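# Move the part from the cabinet rack to the bench

## Task

Lift the part off the rack inside the cabinet and set it down on the bench, without shifting any of the rack's rods from where they sit, then open the gripper so the part is released.

## Robot and tools

Robot: two arms, left_arm and right_arm, each ending in a two-finger gripper. The fingers point along the gripper's own +z axis and close along its y axis. The reported end_effector_position is the spot between the finger pads, roughly 1 cm short of the fingertips.

Scene frame (used in results): origin on the table surface midway between the arms, +z up, +x out across the table, left_arm on the +y side. The arm names do not mean image sides. Printed hand positions can be somewhat wrong, especially at long reach.

execute_actions(actions): a list of actions run one after another. Each action is a table of up to 15 rows; each row lasts one control step (1/30 s), and if fewer than 15 rows are given the last row repeats to fill 15 steps. Every row is one flat list of 14 numbers, all in [-1, 1], covering both arms even if one is idle: left_arm dx, dy, dz, rx, ry, rz, opening, then right_arm in the same 7-number order. dx..rz are an offset, not a pose: a target relative to the gripper's measured pose at the start of that action (for a call's first action, the last pose a result showed in this scene), expressed in the gripper's own axes. Each row is counted from that start pose, not from the row before. Scale: 1.0 equals 0.6 m for dx, dy, dz, and 180 degrees for the rotation; rx, ry, rz form a single rotation vector. Opening is absolute: +1 fully open (0.094 m), -1 closed. A row may add 12 more numbers from 0 to 1: stiffness multipliers for each joint's position gain, left_arm's 6 then right_arm's 6, in Joint positions order; they persist until changed. An empty actions list simply returns the current state and images.

Each control step the commanded pose is clipped to within 70 mm and 16 degrees of the measured pose, so large offsets need several actions; after an action the arm only continues to its last clipped pose. Position wins over orientation when both cannot be met. Elbows stop just before full extension.

move(target, speed, blocking): target is one 14-number row as above, offsets measured from the pose in the latest result that shows one. Each gripper travels a straight line toward its target; both finish together, within 0.5 to 10 s (cut off at 10 s). Turns go the shorter way. speed is in m/s, 0.002 to 0.5, default 0.25; turning is capped at twice that in rad/s. The opening is sent at the start. Moves do not avoid obstacles or the other arm, and grippers can lag, drift and overshoot speed near full stretch. Faster contact and targets pushed deeper past contact mean harder hits. blocking=false returns after 0.5 s while motion continues; then call wait or stop before any new action or move. The result adds a move: line giving the ending (done, off_target, moving, held, fault) and limits acting (paced: a sent pose was clipped; held: a check blocked some steps, after which the arm may speed up), plus each gripper's distance from its target. If only one arm is named, the other finished fine.

wait(seconds): 0 to 10; the arms keep their last commands and a running move continues; returns early when the move ends. stop(): brakes a running move; needs room, more when fast; fingers keep moving. zoom_image(camera, region): camera is cam_high, cam_left_wrist or cam_right_wrist (each 504x504); region [x0, y0, x1, y1] in pixels from top-left, at most 504 by 504. finished_scene(scene): ends the current scene, given its number; irreversible, and the result says whether the goal holds.

Results: a state line left_arm: … | right_arm: … with position in metres and quaternion wxyz; Hand target lines showing what each arm is currently driven toward; grip_measured, the finger opening on the command scale (last Joint positions value is metres); pose unreachable lines when the clearance check altered or blocked an arm's command; FAULT and OVER-TEMPERATURE FAULT lines; MOTOR HOT warnings from 75 °C.

Holding position: arms tend to settle a centimetre or more low and can keep sinking under zero offsets. In a reply's first call send the offset back to the wanted pose, then zeros afterward, raising the aim if still low. Joint ranges (rad): waist -2.618 to 3.054, shoulder 0 to 3.142, elbow 0 to 3.142, wrist pitch -1.571 to 1.571, wrist yaw -1.571 to 1.571, wrist roll -2.094 to 2.094.

Gripping: to hold the part, command an opening below grip_measured, about 0.03 lower for a firm grip. Readings may be off by about 1 mm per gripper. Pad force tops out near 50 to 62 N, less for very thin parts. The part may occasionally be tugged, so grip firmly.

Avoid: dropping the part, knocking rods out of the rack, anything leaving the table, arms striking or pressing each other, slams and hard pushes. Holding loads heats motors; at 90 °C an arm halts for 10 s, at 100 °C it goes limp and falls. The simulation keeps running while you compose replies. Faster, smoother, low-effort motion is preferred. Finish by placing the part on the bench, opening the gripper, and confirming it rests there.

Each tool is called after "Call:" in YAML: its name, and indented under it one key for each argument.

## Session

Call:
execute_actions:
  actions: []

Scene clock: 0.00 s.
left_arm: end_effector_position=(+0.3649, +0.2529, +0.3158) grip_measured=+1.000 end_effector_quat_wxyz=(+0.321, +0.433, +0.840, +0.059) | right_arm: end_effector_position=(+0.5499, -0.5427, +0.1920) grip_measured=+1.000 end_effector_quat_wxyz=(-0.174, -0.368, +0.733, -0.545)
Joint positions: left_arm=[-0.106  1.575  1.874 -1.218  0.139  0.836  0.094] | right_arm=[-0.25   2.305  2.049 -0.698  1.135 -1.44   0.094]
Joint velocities: left_arm=[ 0.002 -0.007 -0.012 -0.081 -0.066 -0.007  0.   ] | right_arm=[ 0.017 -0.002 -0.022 -0.007 -0.066  0.007  0.   ]
Motor temperatures (°C, as the motors report them): left_arm=[21 21 20 22 20 23] | right_arm=[22 22 21 19 21 22]
Hand target (left_arm): +0.364, +0.252, +0.324; +0.332, +0.432, +0.836, +0.060
Hand target (right_arm): +0.549, -0.543, +0.202; -0.169, -0.358, +0.734, -0.552
Joint stiffness scale: left_arm=[1. 1. 1. 1. 1. 1.] | right_arm=[1. 1. 1. 1. 1. 1.]

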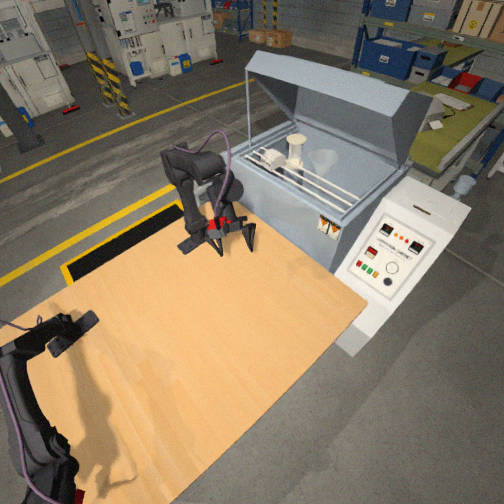

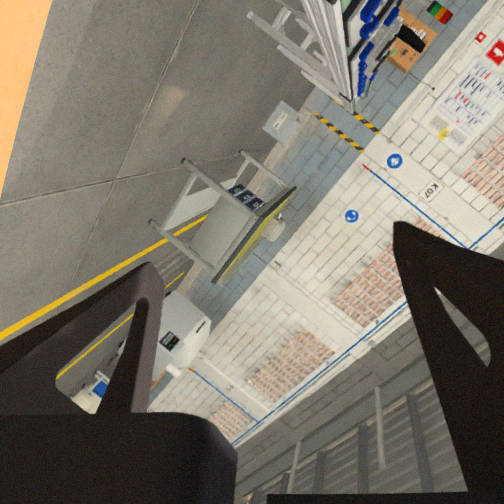

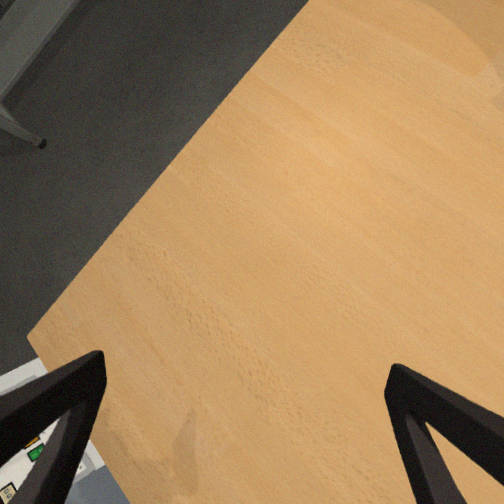

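Call:
zoom_image:
  camera: "cam_high"
  region: [200,100,400,260]

Region (200, 100, 400, 260) of cam_high's 504x504 image, scaled by 2.520, with more detail than that image has; it fills the top 403 rows of this view, and the rest is white.

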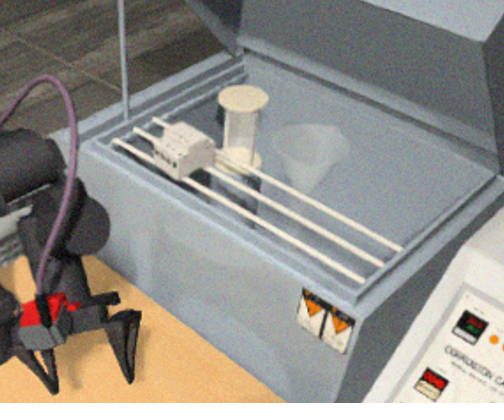

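Call:
move:
  target: [0.495,0.055,-0.46,-0.34,0.153,-0.678,1,0,0,0,0,0,0,1]
  speed: 0.35

Scene clock: 5.07 s.
left_arm: end_effector_position=(+0.1070, +0.5522, +0.3963) grip_measured=+1.000 end_effector_quat_wxyz=(+0.305, -0.632, +0.679, +0.216) | right_arm: end_effector_position=(+0.5500, -0.5426, +0.1919) grip_measured=+1.000 end_effector_quat_wxyz=(-0.174, -0.368, +0.733, -0.545)
Joint positions: left_arm=[ 0.858  1.364  2.047 -1.544 -0.318 -0.484  0.094] | right_arm=[-0.25   2.305  2.049 -0.698  1.134 -1.44   0.094]
Joint velocities: left_arm=[ 0.007 -0.002 -0.012  0.037 -0.022 -0.037  0.   ] | right_arm=[-0.007 -0.017  0.002 -0.022  0.095 -0.007  0.   ]
Motor temperatures (°C, as the motors report them): left_arm=[21 21 20 23 20 23] | right_arm=[22 25 22 20 21 22]
Hand target (left_arm): +0.102, +0.555, +0.403; -0.309, +0.640, -0.667, -0.223
Hand target (right_arm): +0.550, -0.543, +0.192; -0.174, -0.368, +0.733, -0.545
Off the commanded pose (left_arm): 0.008 m, 16 deg.
Off the commanded pose (right_arm): 0.000 m, 0 deg.
Joint stiffness scale: left_arm=[1. 1. 1. 1. 1. 1.] | right_arm=[1. 1. 1. 1. 1. 1.]
joint sent to its limit (left arm) — the command would take joint 4 (wrist pitch) past its lower limit, so that joint was sent only as far as its limit.
move: off_target (left_arm); limits=paced

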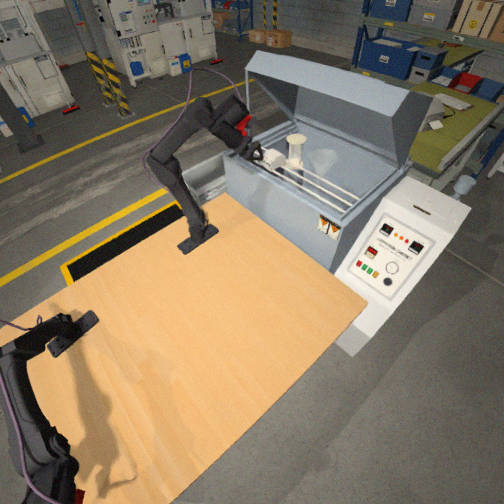

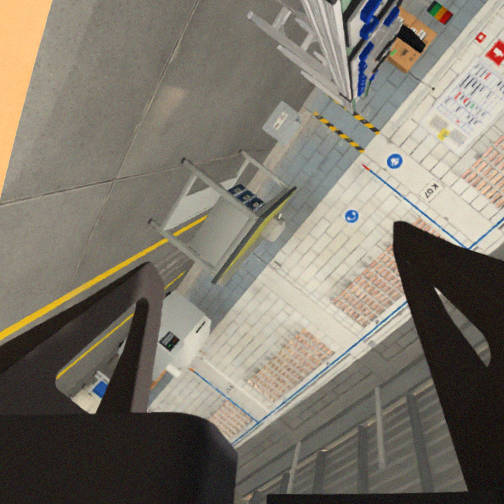

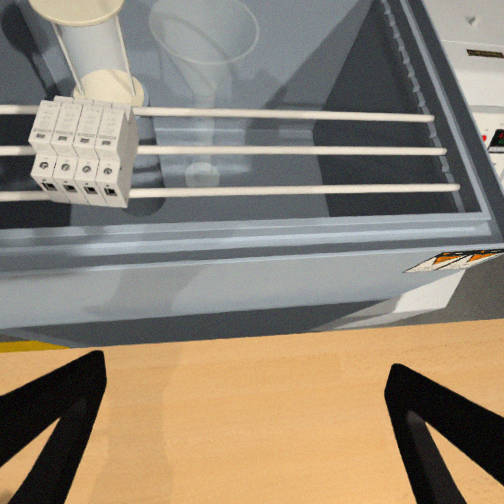

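Call:
move:
  target: [-0.05,0.19,0.11,-0.045,0.018,-0.006,1,0,0,0,0,0,0,1]

Scene clock: 6.90 s.
left_arm: end_effector_position=(+0.0051, +0.6278, +0.3572) grip_measured=+1.000 end_effector_quat_wxyz=(-0.234, +0.665, -0.667, -0.242) | right_arm: end_effector_position=(+0.5500, -0.5426, +0.1919) grip_measured=+1.000 end_effector_quat_wxyz=(-0.174, -0.369, +0.733, -0.545)
Joint positions: left_arm=[ 1.403  1.43   1.928 -1.387 -0.091 -0.095  0.094] | right_arm=[-0.25   2.305  2.049 -0.698  1.134 -1.44   0.094]
Joint velocities: left_arm=[-0.007  0.007 -0.007 -0.051  0.081 -0.081  0.   ] | right_arm=[-0.002 -0.022  0.002  0.022 -0.007 -0.037  0.   ]
Motor temperatures (°C, as the motors report them): left_arm=[21 21 20 23 20 23] | right_arm=[22 26 22 20 21 22]
Hand target (left_arm): +0.003, +0.632, +0.357; -0.238, +0.663, -0.666, -0.245
Hand target (right_arm): +0.550, -0.543, +0.192; -0.174, -0.368, +0.733, -0.545
Off the commanded pose (left_arm): 0.004 m, 1 deg.
Off the commanded pose (right_arm): 0.000 m, 0 deg.
Joint stiffness scale: left_arm=[1. 1. 1. 1. 1. 1.] | right_arm=[1. 1. 1. 1. 1. 1.]
move: done

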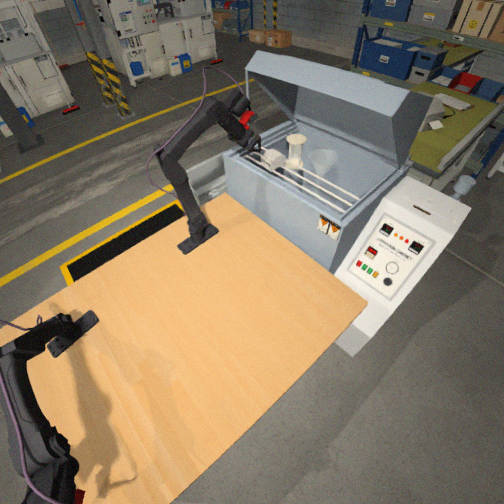

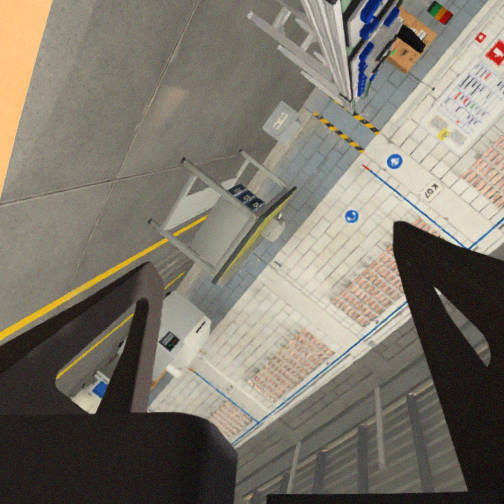

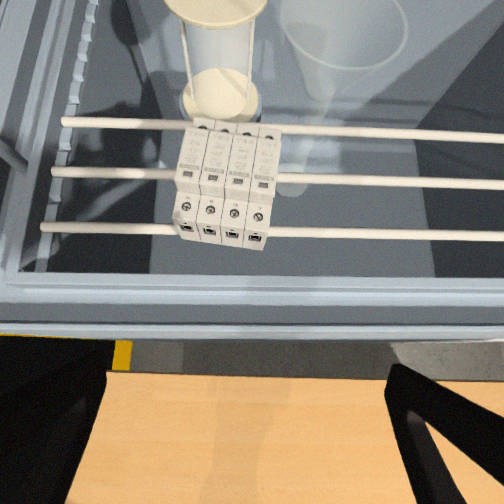

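Call:
move:
  target: [-0.015,0.035,0.17,0.025,0,0.03,1,0,0,0,0,0,0,1]
  speed: 0.15

Scene clock: 8.90 s.
left_arm: end_effector_position=(-0.0131, +0.6953, +0.2810) grip_measured=+1.000 end_effector_quat_wxyz=(+0.240, -0.626, +0.708, +0.220) | right_arm: end_effector_position=(+0.5500, -0.5426, +0.1919) grip_measured=+1.000 end_effector_quat_wxyz=(-0.174, -0.369, +0.733, -0.545)
Joint positions: left_arm=[ 1.545  1.519  1.664 -1.054  0.072  0.11   0.094] | right_arm=[-0.25   2.305  2.049 -0.698  1.134 -1.44   0.094]
Joint velocities: left_arm=[-0.022  0.002 -0.012  0.007 -0.037 -0.007  0.   ] | right_arm=[ 0.007  0.002 -0.007  0.066  0.066  0.007  0.   ]
Motor temperatures (°C, as the motors report them): left_arm=[21 21 21 23 20 23] | right_arm=[22 27 22 20 21 22]
Hand target (left_arm): -0.016, +0.698, +0.283; +0.247, -0.623, +0.707, +0.226
Hand target (right_arm): +0.550, -0.543, +0.192; -0.174, -0.368, +0.733, -0.545
Off the commanded pose (left_arm): 0.006 m, 1 deg.
Off the commanded pose (right_arm): 0.000 m, 0 deg.
Joint stiffness scale: left_arm=[1. 1. 1. 1. 1. 1.] | right_arm=[1. 1. 1. 1. 1. 1.]
move: done

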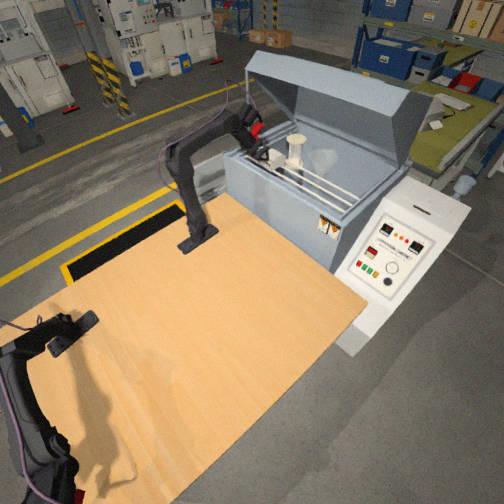

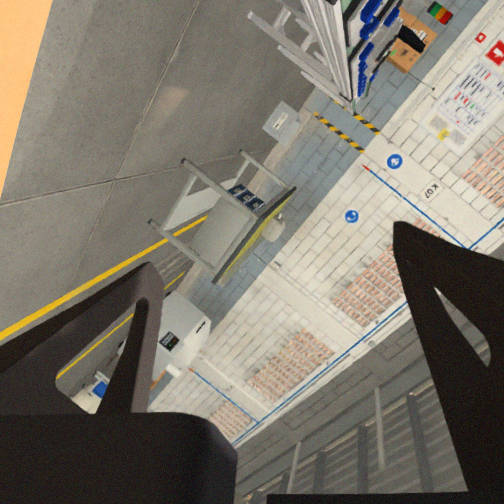

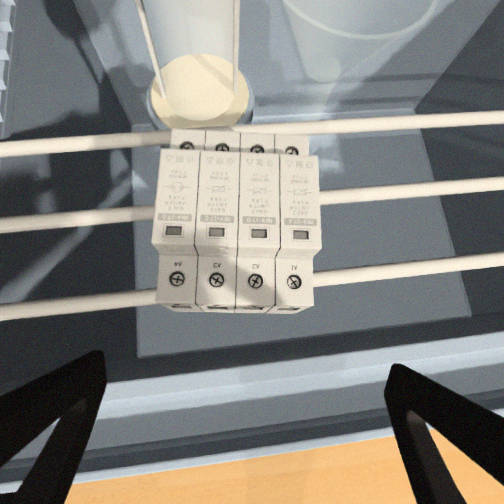

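Call:
move:
  target: [-0.032,0.011,0.145,0,0,0,1,0,0,0,0,0,0,1]
  speed: 0.08

Scene clock: 10.77 s.
left_arm: end_effector_position=(-0.0138, +0.7600, +0.2225) grip_measured=+1.000 end_effector_quat_wxyz=(+0.235, -0.628, +0.710, +0.215) | right_arm: end_effector_position=(+0.5500, -0.5426, +0.1918) grip_measured=+1.000 end_effector_quat_wxyz=(-0.174, -0.369, +0.733, -0.545)
Joint positions: left_arm=[ 1.545  1.72   1.644 -0.849  0.072  0.111  0.094] | right_arm=[-0.25   2.305  2.049 -0.698  1.134 -1.44   0.094]
Joint velocities: left_arm=[-0.007 -0.002  0.002 -0.095 -0.022  0.022  0.   ] | right_arm=[-0.032  0.007 -0.017 -0.007 -0.007 -0.066  0.   ]
Motor temperatures (°C, as the motors report them): left_arm=[21 22 21 23 20 23] | right_arm=[22 28 22 20 21 22]
Hand target (left_arm): -0.011, +0.763, +0.224; +0.240, -0.626, +0.708, +0.220
Hand target (right_arm): +0.550, -0.543, +0.192; -0.174, -0.369, +0.733, -0.545
Off the commanded pose (left_arm): 0.005 m, 1 deg.
Off the commanded pose (right_arm): 0.000 m, 0 deg.
Joint stiffness scale: left_arm=[1. 1. 1. 1. 1. 1.] | right_arm=[1. 1. 1. 1. 1. 1.]
move: done

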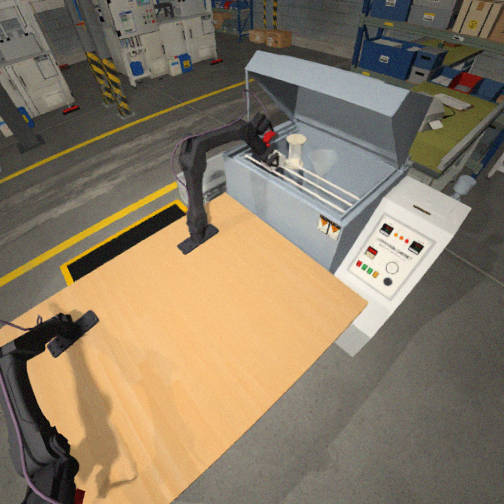

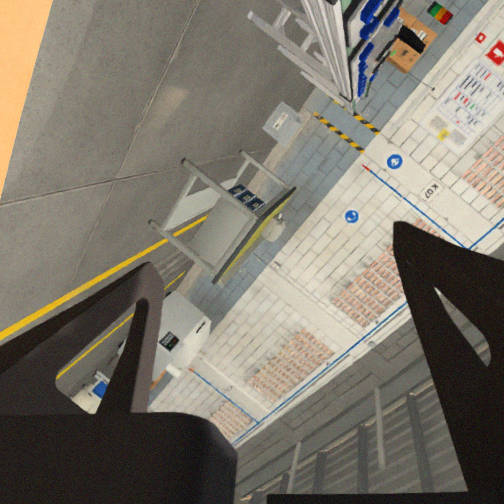

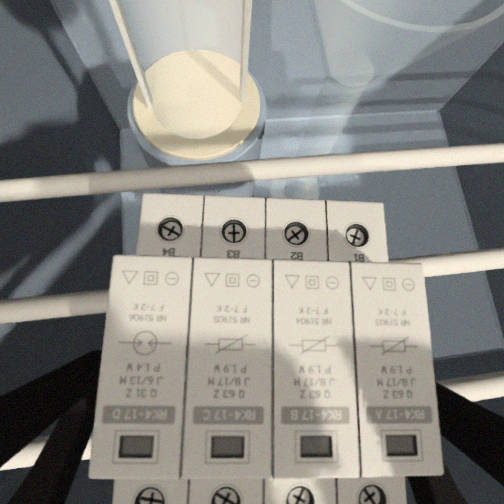

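Call:
move:
  target: [-0.006,-0.01,0,0,0,0,0.48,0,0,0,0,0,0,1]

Call:
move:
  target: [-0.06,0,-0.1,0,0,0,0.48,0,0,0,0,0,0,1]
  speed: 0.08

Scene clock: 11.80 s.
left_arm: end_effector_position=(-0.0130, +0.7600, +0.2224) grip_measured=+0.521 end_effector_quat_wxyz=(+0.235, -0.630, +0.708, +0.214) | right_arm: end_effector_position=(+0.5501, -0.5426, +0.1918) grip_measured=+1.000 end_effector_quat_wxyz=(-0.174, -0.369, +0.733, -0.545)
Joint positions: left_arm=[ 1.542  1.72   1.644 -0.849  0.069  0.103  0.071] | right_arm=[-0.25   2.305  2.049 -0.698  1.133 -1.44   0.094]
Joint velocities: left_arm=[ 0.012  0.007 -0.007 -0.051  0.037  0.007  0.   ] | right_arm=[ 0.007 -0.007 -0.007 -0.066 -0.022  0.007  0.   ]
Motor temperatures (°C, as the motors report them): left_arm=[21 22 21 23 20 23] | right_arm=[22 28 23 20 21 22]
Hand target (left_arm): -0.007, +0.762, +0.225; +0.236, -0.628, +0.710, +0.215
Hand target (right_arm): +0.550, -0.543, +0.192; -0.174, -0.369, +0.733, -0.545
Off the commanded pose (left_arm): 0.006 m, 0 deg.
Off the commanded pose (right_arm): 0.000 m, 0 deg.
Joint stiffness scale: left_arm=[1. 1. 1. 1. 1. 1.] | right_arm=[1. 1. 1. 1. 1. 1.]
move: done

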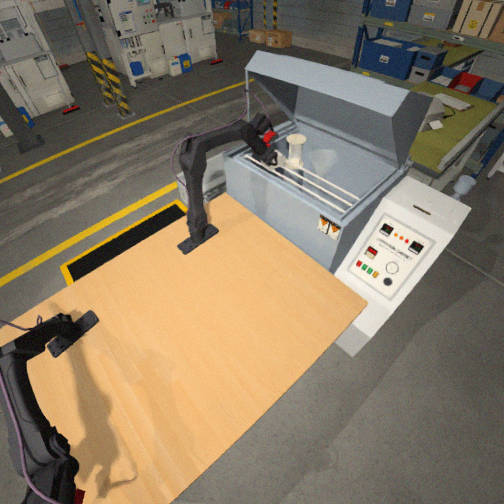

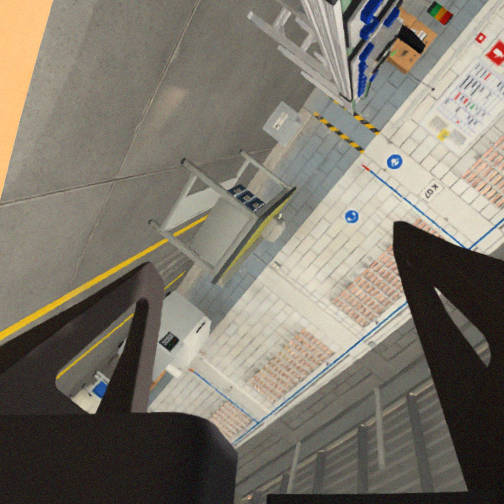

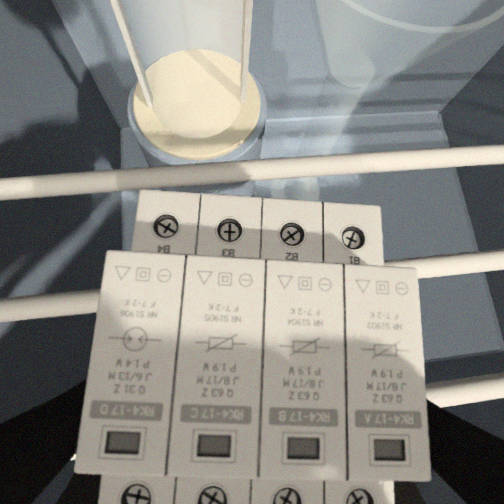

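Scene clock: 13.33 s.
left_arm: end_effector_position=(-0.0129, +0.7390, +0.2580) grip_measured=+0.521 end_effector_quat_wxyz=(+0.197, -0.644, +0.720, +0.171) | right_arm: end_effector_position=(+0.5501, -0.5425, +0.1917) grip_measured=+1.000 end_effector_quat_wxyz=(-0.174, -0.369, +0.733, -0.545)
Joint positions: left_arm=[ 1.542  1.799  1.954 -1.203  0.069  0.103  0.071] | right_arm=[-0.25   2.305  2.049 -0.698  1.133 -1.441  0.094]
Joint velocities: left_arm=[-0.007  0.002  0.002  0.007  0.022  0.037  0.001] | right_arm=[-0.017 -0.007  0.017  0.037 -0.007  0.095  0.   ]
Motor temperatures (°C, as the motors report them): left_arm=[21 22 21 24 20 23] | right_arm=[22 29 23 20 21 22]
Hand target (left_arm): -0.014, +0.751, +0.293; +0.235, -0.630, +0.708, +0.215
Hand target (right_arm): +0.550, -0.543, +0.192; -0.174, -0.369, +0.733, -0.545
Off the commanded pose (left_arm): 0.037 m, 7 deg.
Off the commanded pose (right_arm): 0.000 m, 0 deg.
Joint stiffness scale: left_arm=[1. 1. 1. 1. 1. 1.] | right_arm=[1. 1. 1. 1. 1. 1.]
move: off_target (left_arm)

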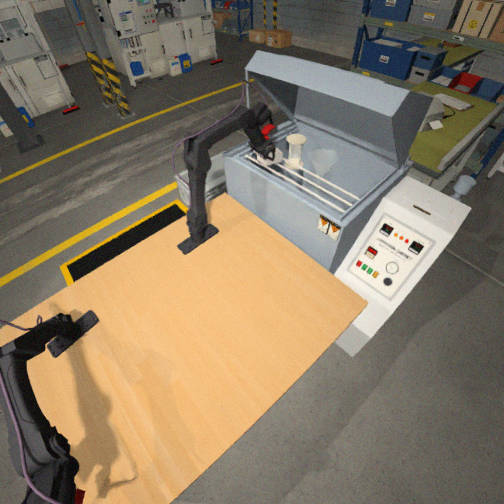

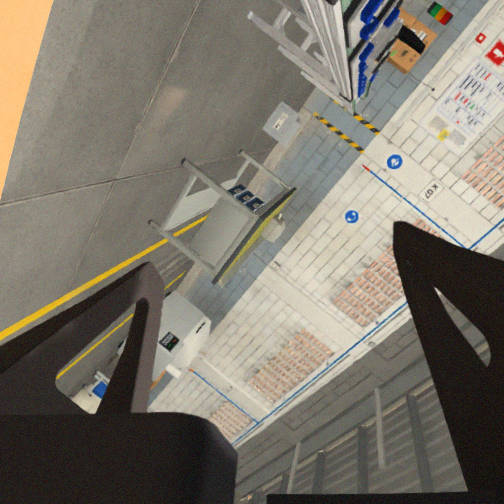

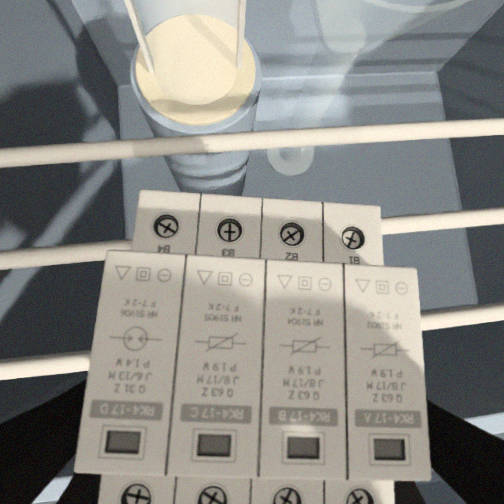

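Call:
execute_actions:
  actions:
    - [[-0.07,0,-0.09,0,-0.06,0,0.48,0,0,0,0,0,0,1]]
    - [[-0.07,0,-0.1,0,-0.06,0,0.48,0,0,0,0,0,0,1]]
    - [[-0.07,0,-0.1,0,-0.05,0,0.48,0,0,0,0,0,0,1]]

Scene clock: 15.27 s.
left_arm: end_effector_position=(-0.0076, +0.7261, +0.3681) grip_measured=+0.521 end_effector_quat_wxyz=(+0.261, -0.620, +0.706, +0.223) | right_arm: end_effector_position=(+0.5502, -0.5425, +0.1916) grip_measured=+1.000 end_effector_quat_wxyz=(-0.174, -0.369, +0.733, -0.545)
Joint positions: left_arm=[ 1.542  1.859  2.452 -1.469  0.098  0.103  0.071] | right_arm=[-0.25   2.305  2.049 -0.698  1.132 -1.441  0.094]
Joint velocities: left_arm=[ 0.002  0.183  0.002 -0.198  0.066 -0.051 -0.001] | right_arm=[-0.002 -0.002 -0.012 -0.007  0.007  0.007  0.   ]
Motor temperatures (°C, as the motors report them): left_arm=[21 23 22 24 20 23] | right_arm=[22 29 23 20 21 22]
Hand target (left_arm): -0.011, +0.733, +0.389; +0.290, -0.613, +0.691, +0.248
Hand target (right_arm): +0.550, -0.543, +0.192; -0.174, -0.369, +0.733, -0.545
Off the commanded pose (left_arm): 0.022 m, 5 deg.
Off the commanded pose (right_arm): 0.000 m, 0 deg.
Joint stiffness scale: left_arm=[1. 1. 1. 1. 1. 1.] | right_arm=[1. 1. 1. 1. 1. 1.]

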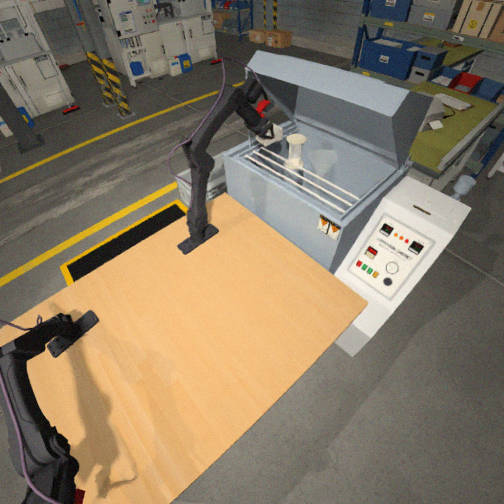

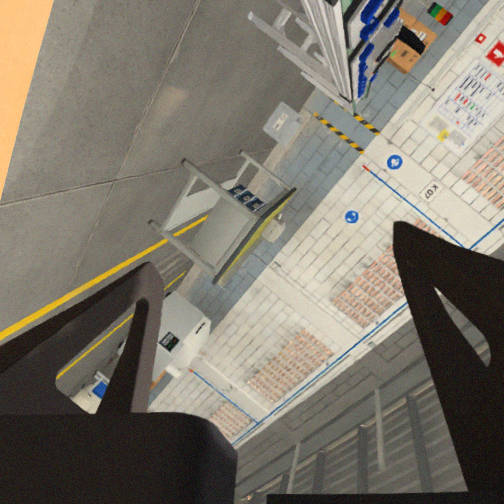

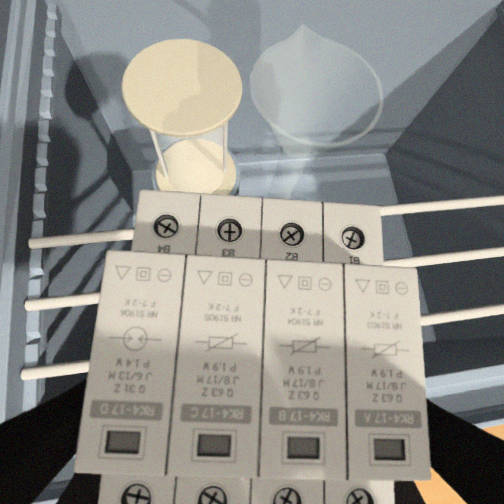

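Call:
move:
  target: [0.338,-0.62,-0.19,0.206,0,0.245,0.48,0,0,0,0,0,0,1]

Call:
move:
  target: [0.17,0,0.27,0,-0.055,0,0.48,0,0,0,0,0,0,1]
  speed: 0.15

Scene clock: 18.20 s.
left_arm: end_effector_position=(+0.3120, +0.4375, +0.2932) grip_measured=+0.521 end_effector_quat_wxyz=(+0.269, -0.205, +0.940, +0.054) | right_arm: end_effector_position=(+0.5502, -0.5425, +0.1916) grip_measured=+1.000 end_effector_quat_wxyz=(-0.174, -0.370, +0.733, -0.545)
Joint positions: left_arm=[ 0.334  1.519  1.784 -1.279 -0.021 -0.051  0.071] | right_arm=[-0.25   2.305  2.049 -0.698  1.132 -1.441  0.094]
Joint velocities: left_arm=[ 0.007 -0.007 -0.017 -0.007 -0.022  0.007  0.001] | right_arm=[-0.012  0.002 -0.012  0.066 -0.022 -0.007  0.   ]
Motor temperatures (°C, as the motors report them): left_arm=[21 24 22 24 20 23] | right_arm=[22 30 23 20 21 22]
Hand target (left_arm): +0.327, +0.444, +0.335; +0.347, -0.204, +0.913, +0.069
Hand target (right_arm): +0.550, -0.542, +0.192; -0.174, -0.369, +0.733, -0.545
Off the commanded pose (left_arm): 0.042 m, 9 deg.
Off the commanded pose (right_arm): 0.000 m, 0 deg.
Joint stiffness scale: left_arm=[1. 1. 1. 1. 1. 1.] | right_arm=[1. 1. 1. 1. 1. 1.]
move: off_target (left_arm)

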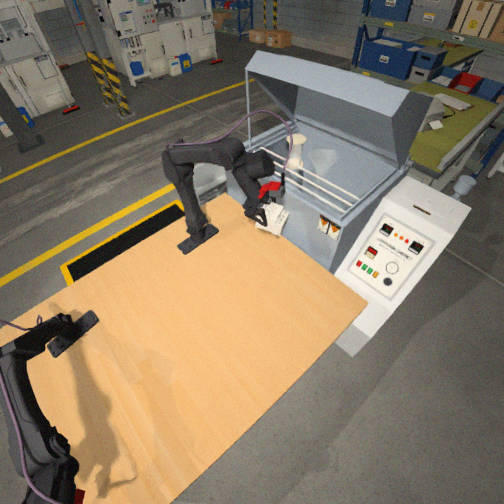

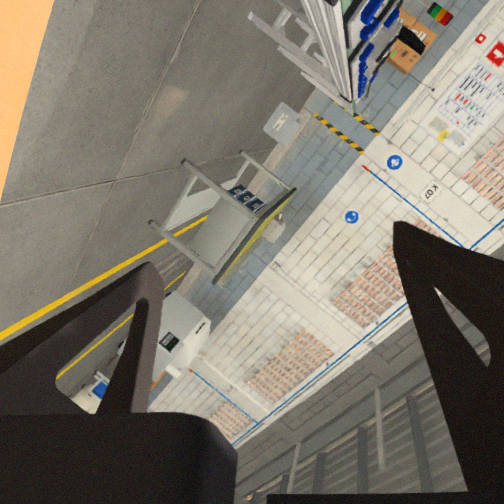

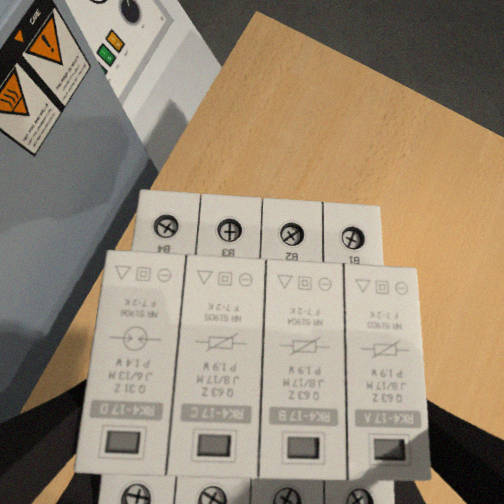

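Scene clock: 20.33 s.
left_arm: end_effector_position=(+0.2855, +0.4263, +0.0768) grip_measured=+0.521 end_effector_quat_wxyz=(+0.288, -0.205, +0.934, +0.059) | right_arm: end_effector_position=(+0.5502, -0.5425, +0.1916) grip_measured=+1.000 end_effector_quat_wxyz=(-0.174, -0.370, +0.733, -0.545)
Joint positions: left_arm=[ 0.327  1.323  0.709 -0.361 -0.029 -0.057  0.071] | right_arm=[-0.25   2.305  2.049 -0.698  1.132 -1.441  0.094]
Joint velocities: left_arm=[-0.017  0.002 -0.007  0.022 -0.037 -0.022 -0.001] | right_arm=[-0.012 -0.017 -0.007  0.022 -0.022 -0.022  0.   ]
Motor temperatures (°C, as the motors report them): left_arm=[21 24 22 24 20 23] | right_arm=[22 31 23 21 21 22]
Hand target (left_arm): +0.306, +0.431, +0.104; +0.349, -0.201, +0.913, +0.069
Hand target (right_arm): +0.550, -0.542, +0.192; -0.174, -0.369, +0.733, -0.545
Off the commanded pose (left_arm): 0.037 m, 8 deg.
Off the commanded pose (right_arm): 0.000 m, 0 deg.
Joint stiffness scale: left_arm=[1. 1. 1. 1. 1. 1.] | right_arm=[1. 1. 1. 1. 1. 1.]
move: off_target (left_arm)

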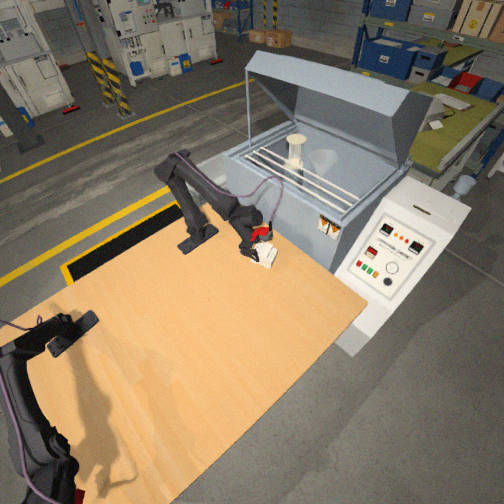

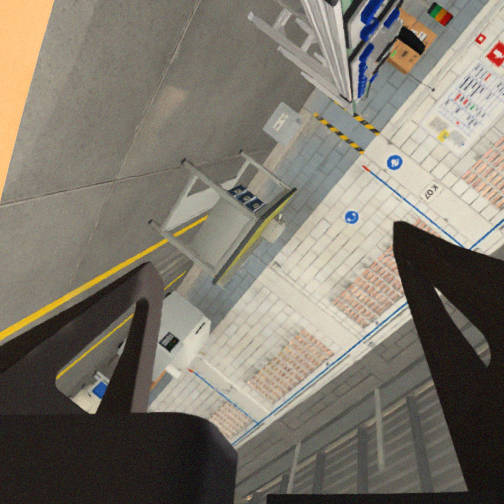

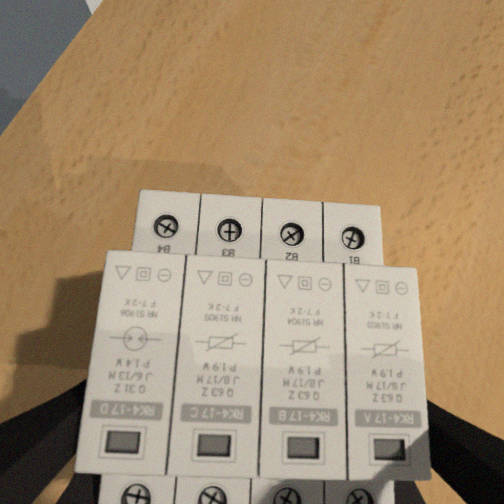

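Call:
execute_actions:
  actions:
    - [[-0.042,0,0,0,-0.055,0,0.48,0,0,0,0,0,0,1]]
    - [[-0.042,0,0,0,-0.05,0,0.48,0,0,0,0,0,0,1]]
    - [[-0.04,0,0,0,-0.045,0,0.48,0,0,0,0,0,0,1]]
    - [[-0.025,0,0,0,-0.03,0,0.48,0,0,0,0,0,0,1]]

Scene clock: 22.63 s.
left_arm: end_effector_position=(+0.2720, +0.4226, +0.0360) grip_measured=+0.521 end_effector_quat_wxyz=(+0.322, -0.203, +0.922, +0.068) | right_arm: end_effector_position=(+0.5503, -0.5424, +0.1914) grip_measured=+1.000 end_effector_quat_wxyz=(-0.173, -0.370, +0.733, -0.544)
Joint positions: left_arm=[ 0.327  1.318  0.473 -0.056 -0.037 -0.055  0.071] | right_arm=[-0.25   2.305  2.049 -0.698  1.131 -1.442  0.094]
Joint velocities: left_arm=[ 0.002  0.002 -0.012  0.066 -0.125 -0.022  0.001] | right_arm=[ 0.007  0.007  0.002 -0.007 -0.066 -0.022  0.   ]
Motor temperatures (°C, as the motors report them): left_arm=[21 24 22 25 20 23] | right_arm=[22 31 23 21 21 22]
Hand target (left_arm): +0.281, +0.426, +0.046; +0.352, -0.201, +0.911, +0.072
Hand target (right_arm): +0.550, -0.542, +0.191; -0.174, -0.370, +0.733, -0.544
Off the commanded pose (left_arm): 0.014 m, 4 deg.
Off the commanded pose (right_arm): 0.000 m, 0 deg.
Joint stiffness scale: left_arm=[1. 1. 1. 1. 1. 1.] | right_arm=[1. 1. 1. 1. 1. 1.]

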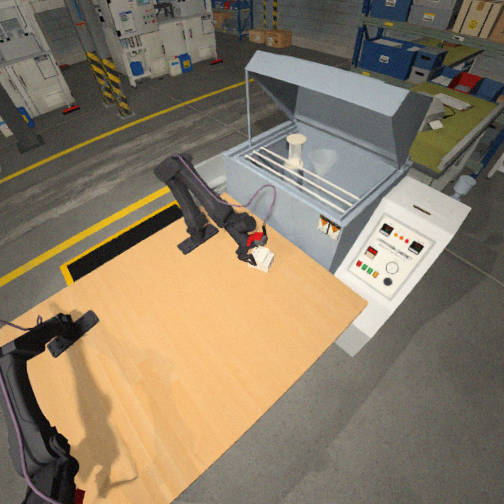

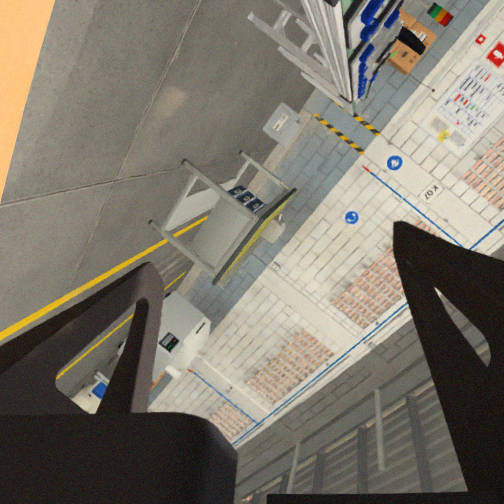

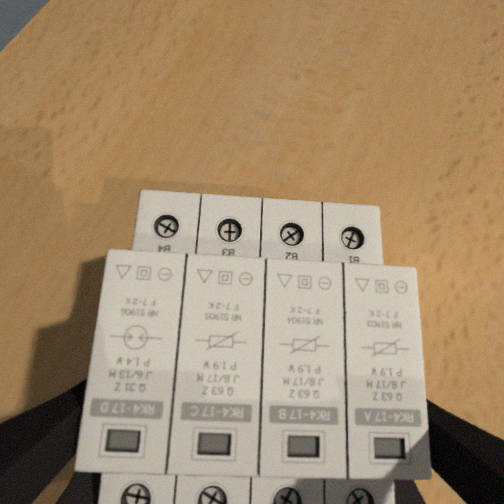

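Landed.

Call:
execute_actions:
  actions:
    - [[0,0,0,0,0,0,1,0,0,0,0,0,0,1]]
    - [[-0.06,0,-0.09,0,0,0,1,0,0,0,0,0,0,1]]

Call:
finished_scene:
  scene: 1

Scene clock: 23.97 s.
left_arm: end_effector_position=(+0.2685, +0.4213, +0.0933) grip_measured=+1.000 end_effector_quat_wxyz=(+0.323, -0.203, +0.922, +0.069) | right_arm: end_effector_position=(+0.5504, -0.5424, +0.1914) grip_measured=+1.000 end_effector_quat_wxyz=(-0.173, -0.370, +0.733, -0.544)
Joint positions: left_arm=[ 0.327  1.165  0.629 -0.363 -0.037 -0.054  0.094] | right_arm=[-0.25   2.305  2.049 -0.698  1.13  -1.442  0.094]
Joint velocities: left_arm=[-0.002  0.012  0.002 -0.271 -0.022  0.007  0.   ] | right_arm=[-0.012  0.002  0.007 -0.037 -0.037 -0.11   0.   ]
Motor temperatures (°C, as the motors report them): left_arm=[21 24 22 25 20 23] | right_arm=[22 31 23 21 21 22]
Hand target (left_arm): +0.268, +0.422, +0.101; +0.323, -0.203, +0.922, +0.069
Hand target (right_arm): +0.550, -0.542, +0.191; -0.173, -0.370, +0.733, -0.544
Off the commanded pose (left_arm): 0.008 m, 0 deg.
Off the commanded pose (right_arm): 0.000 m, 0 deg.
Joint stiffness scale: left_arm=[1. 1. 1. 1. 1. 1.] | right_arm=[1. 1. 1. 1. 1. 1.]

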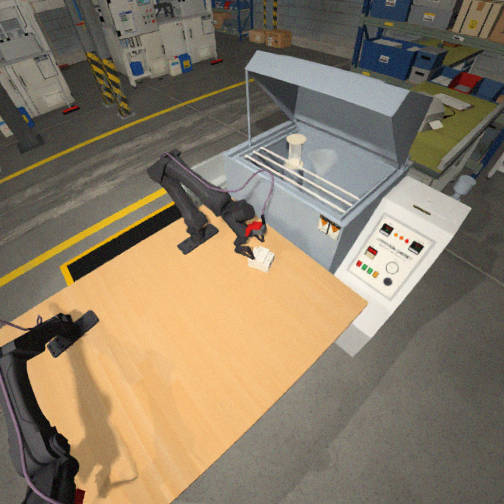

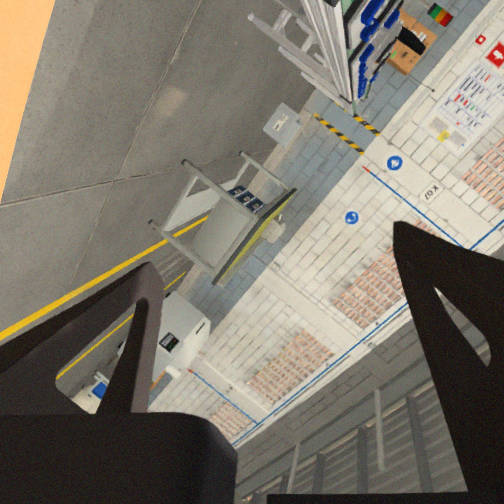

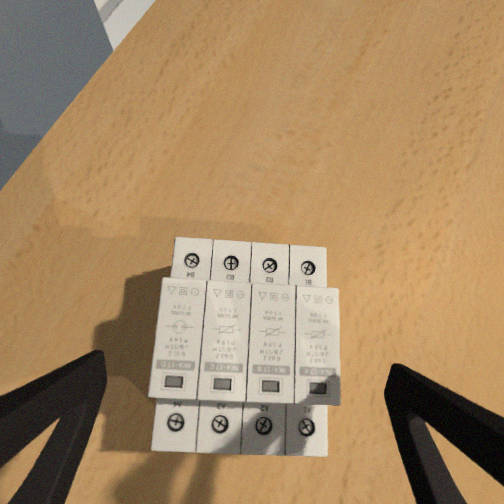

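The scene is finished: the task was done.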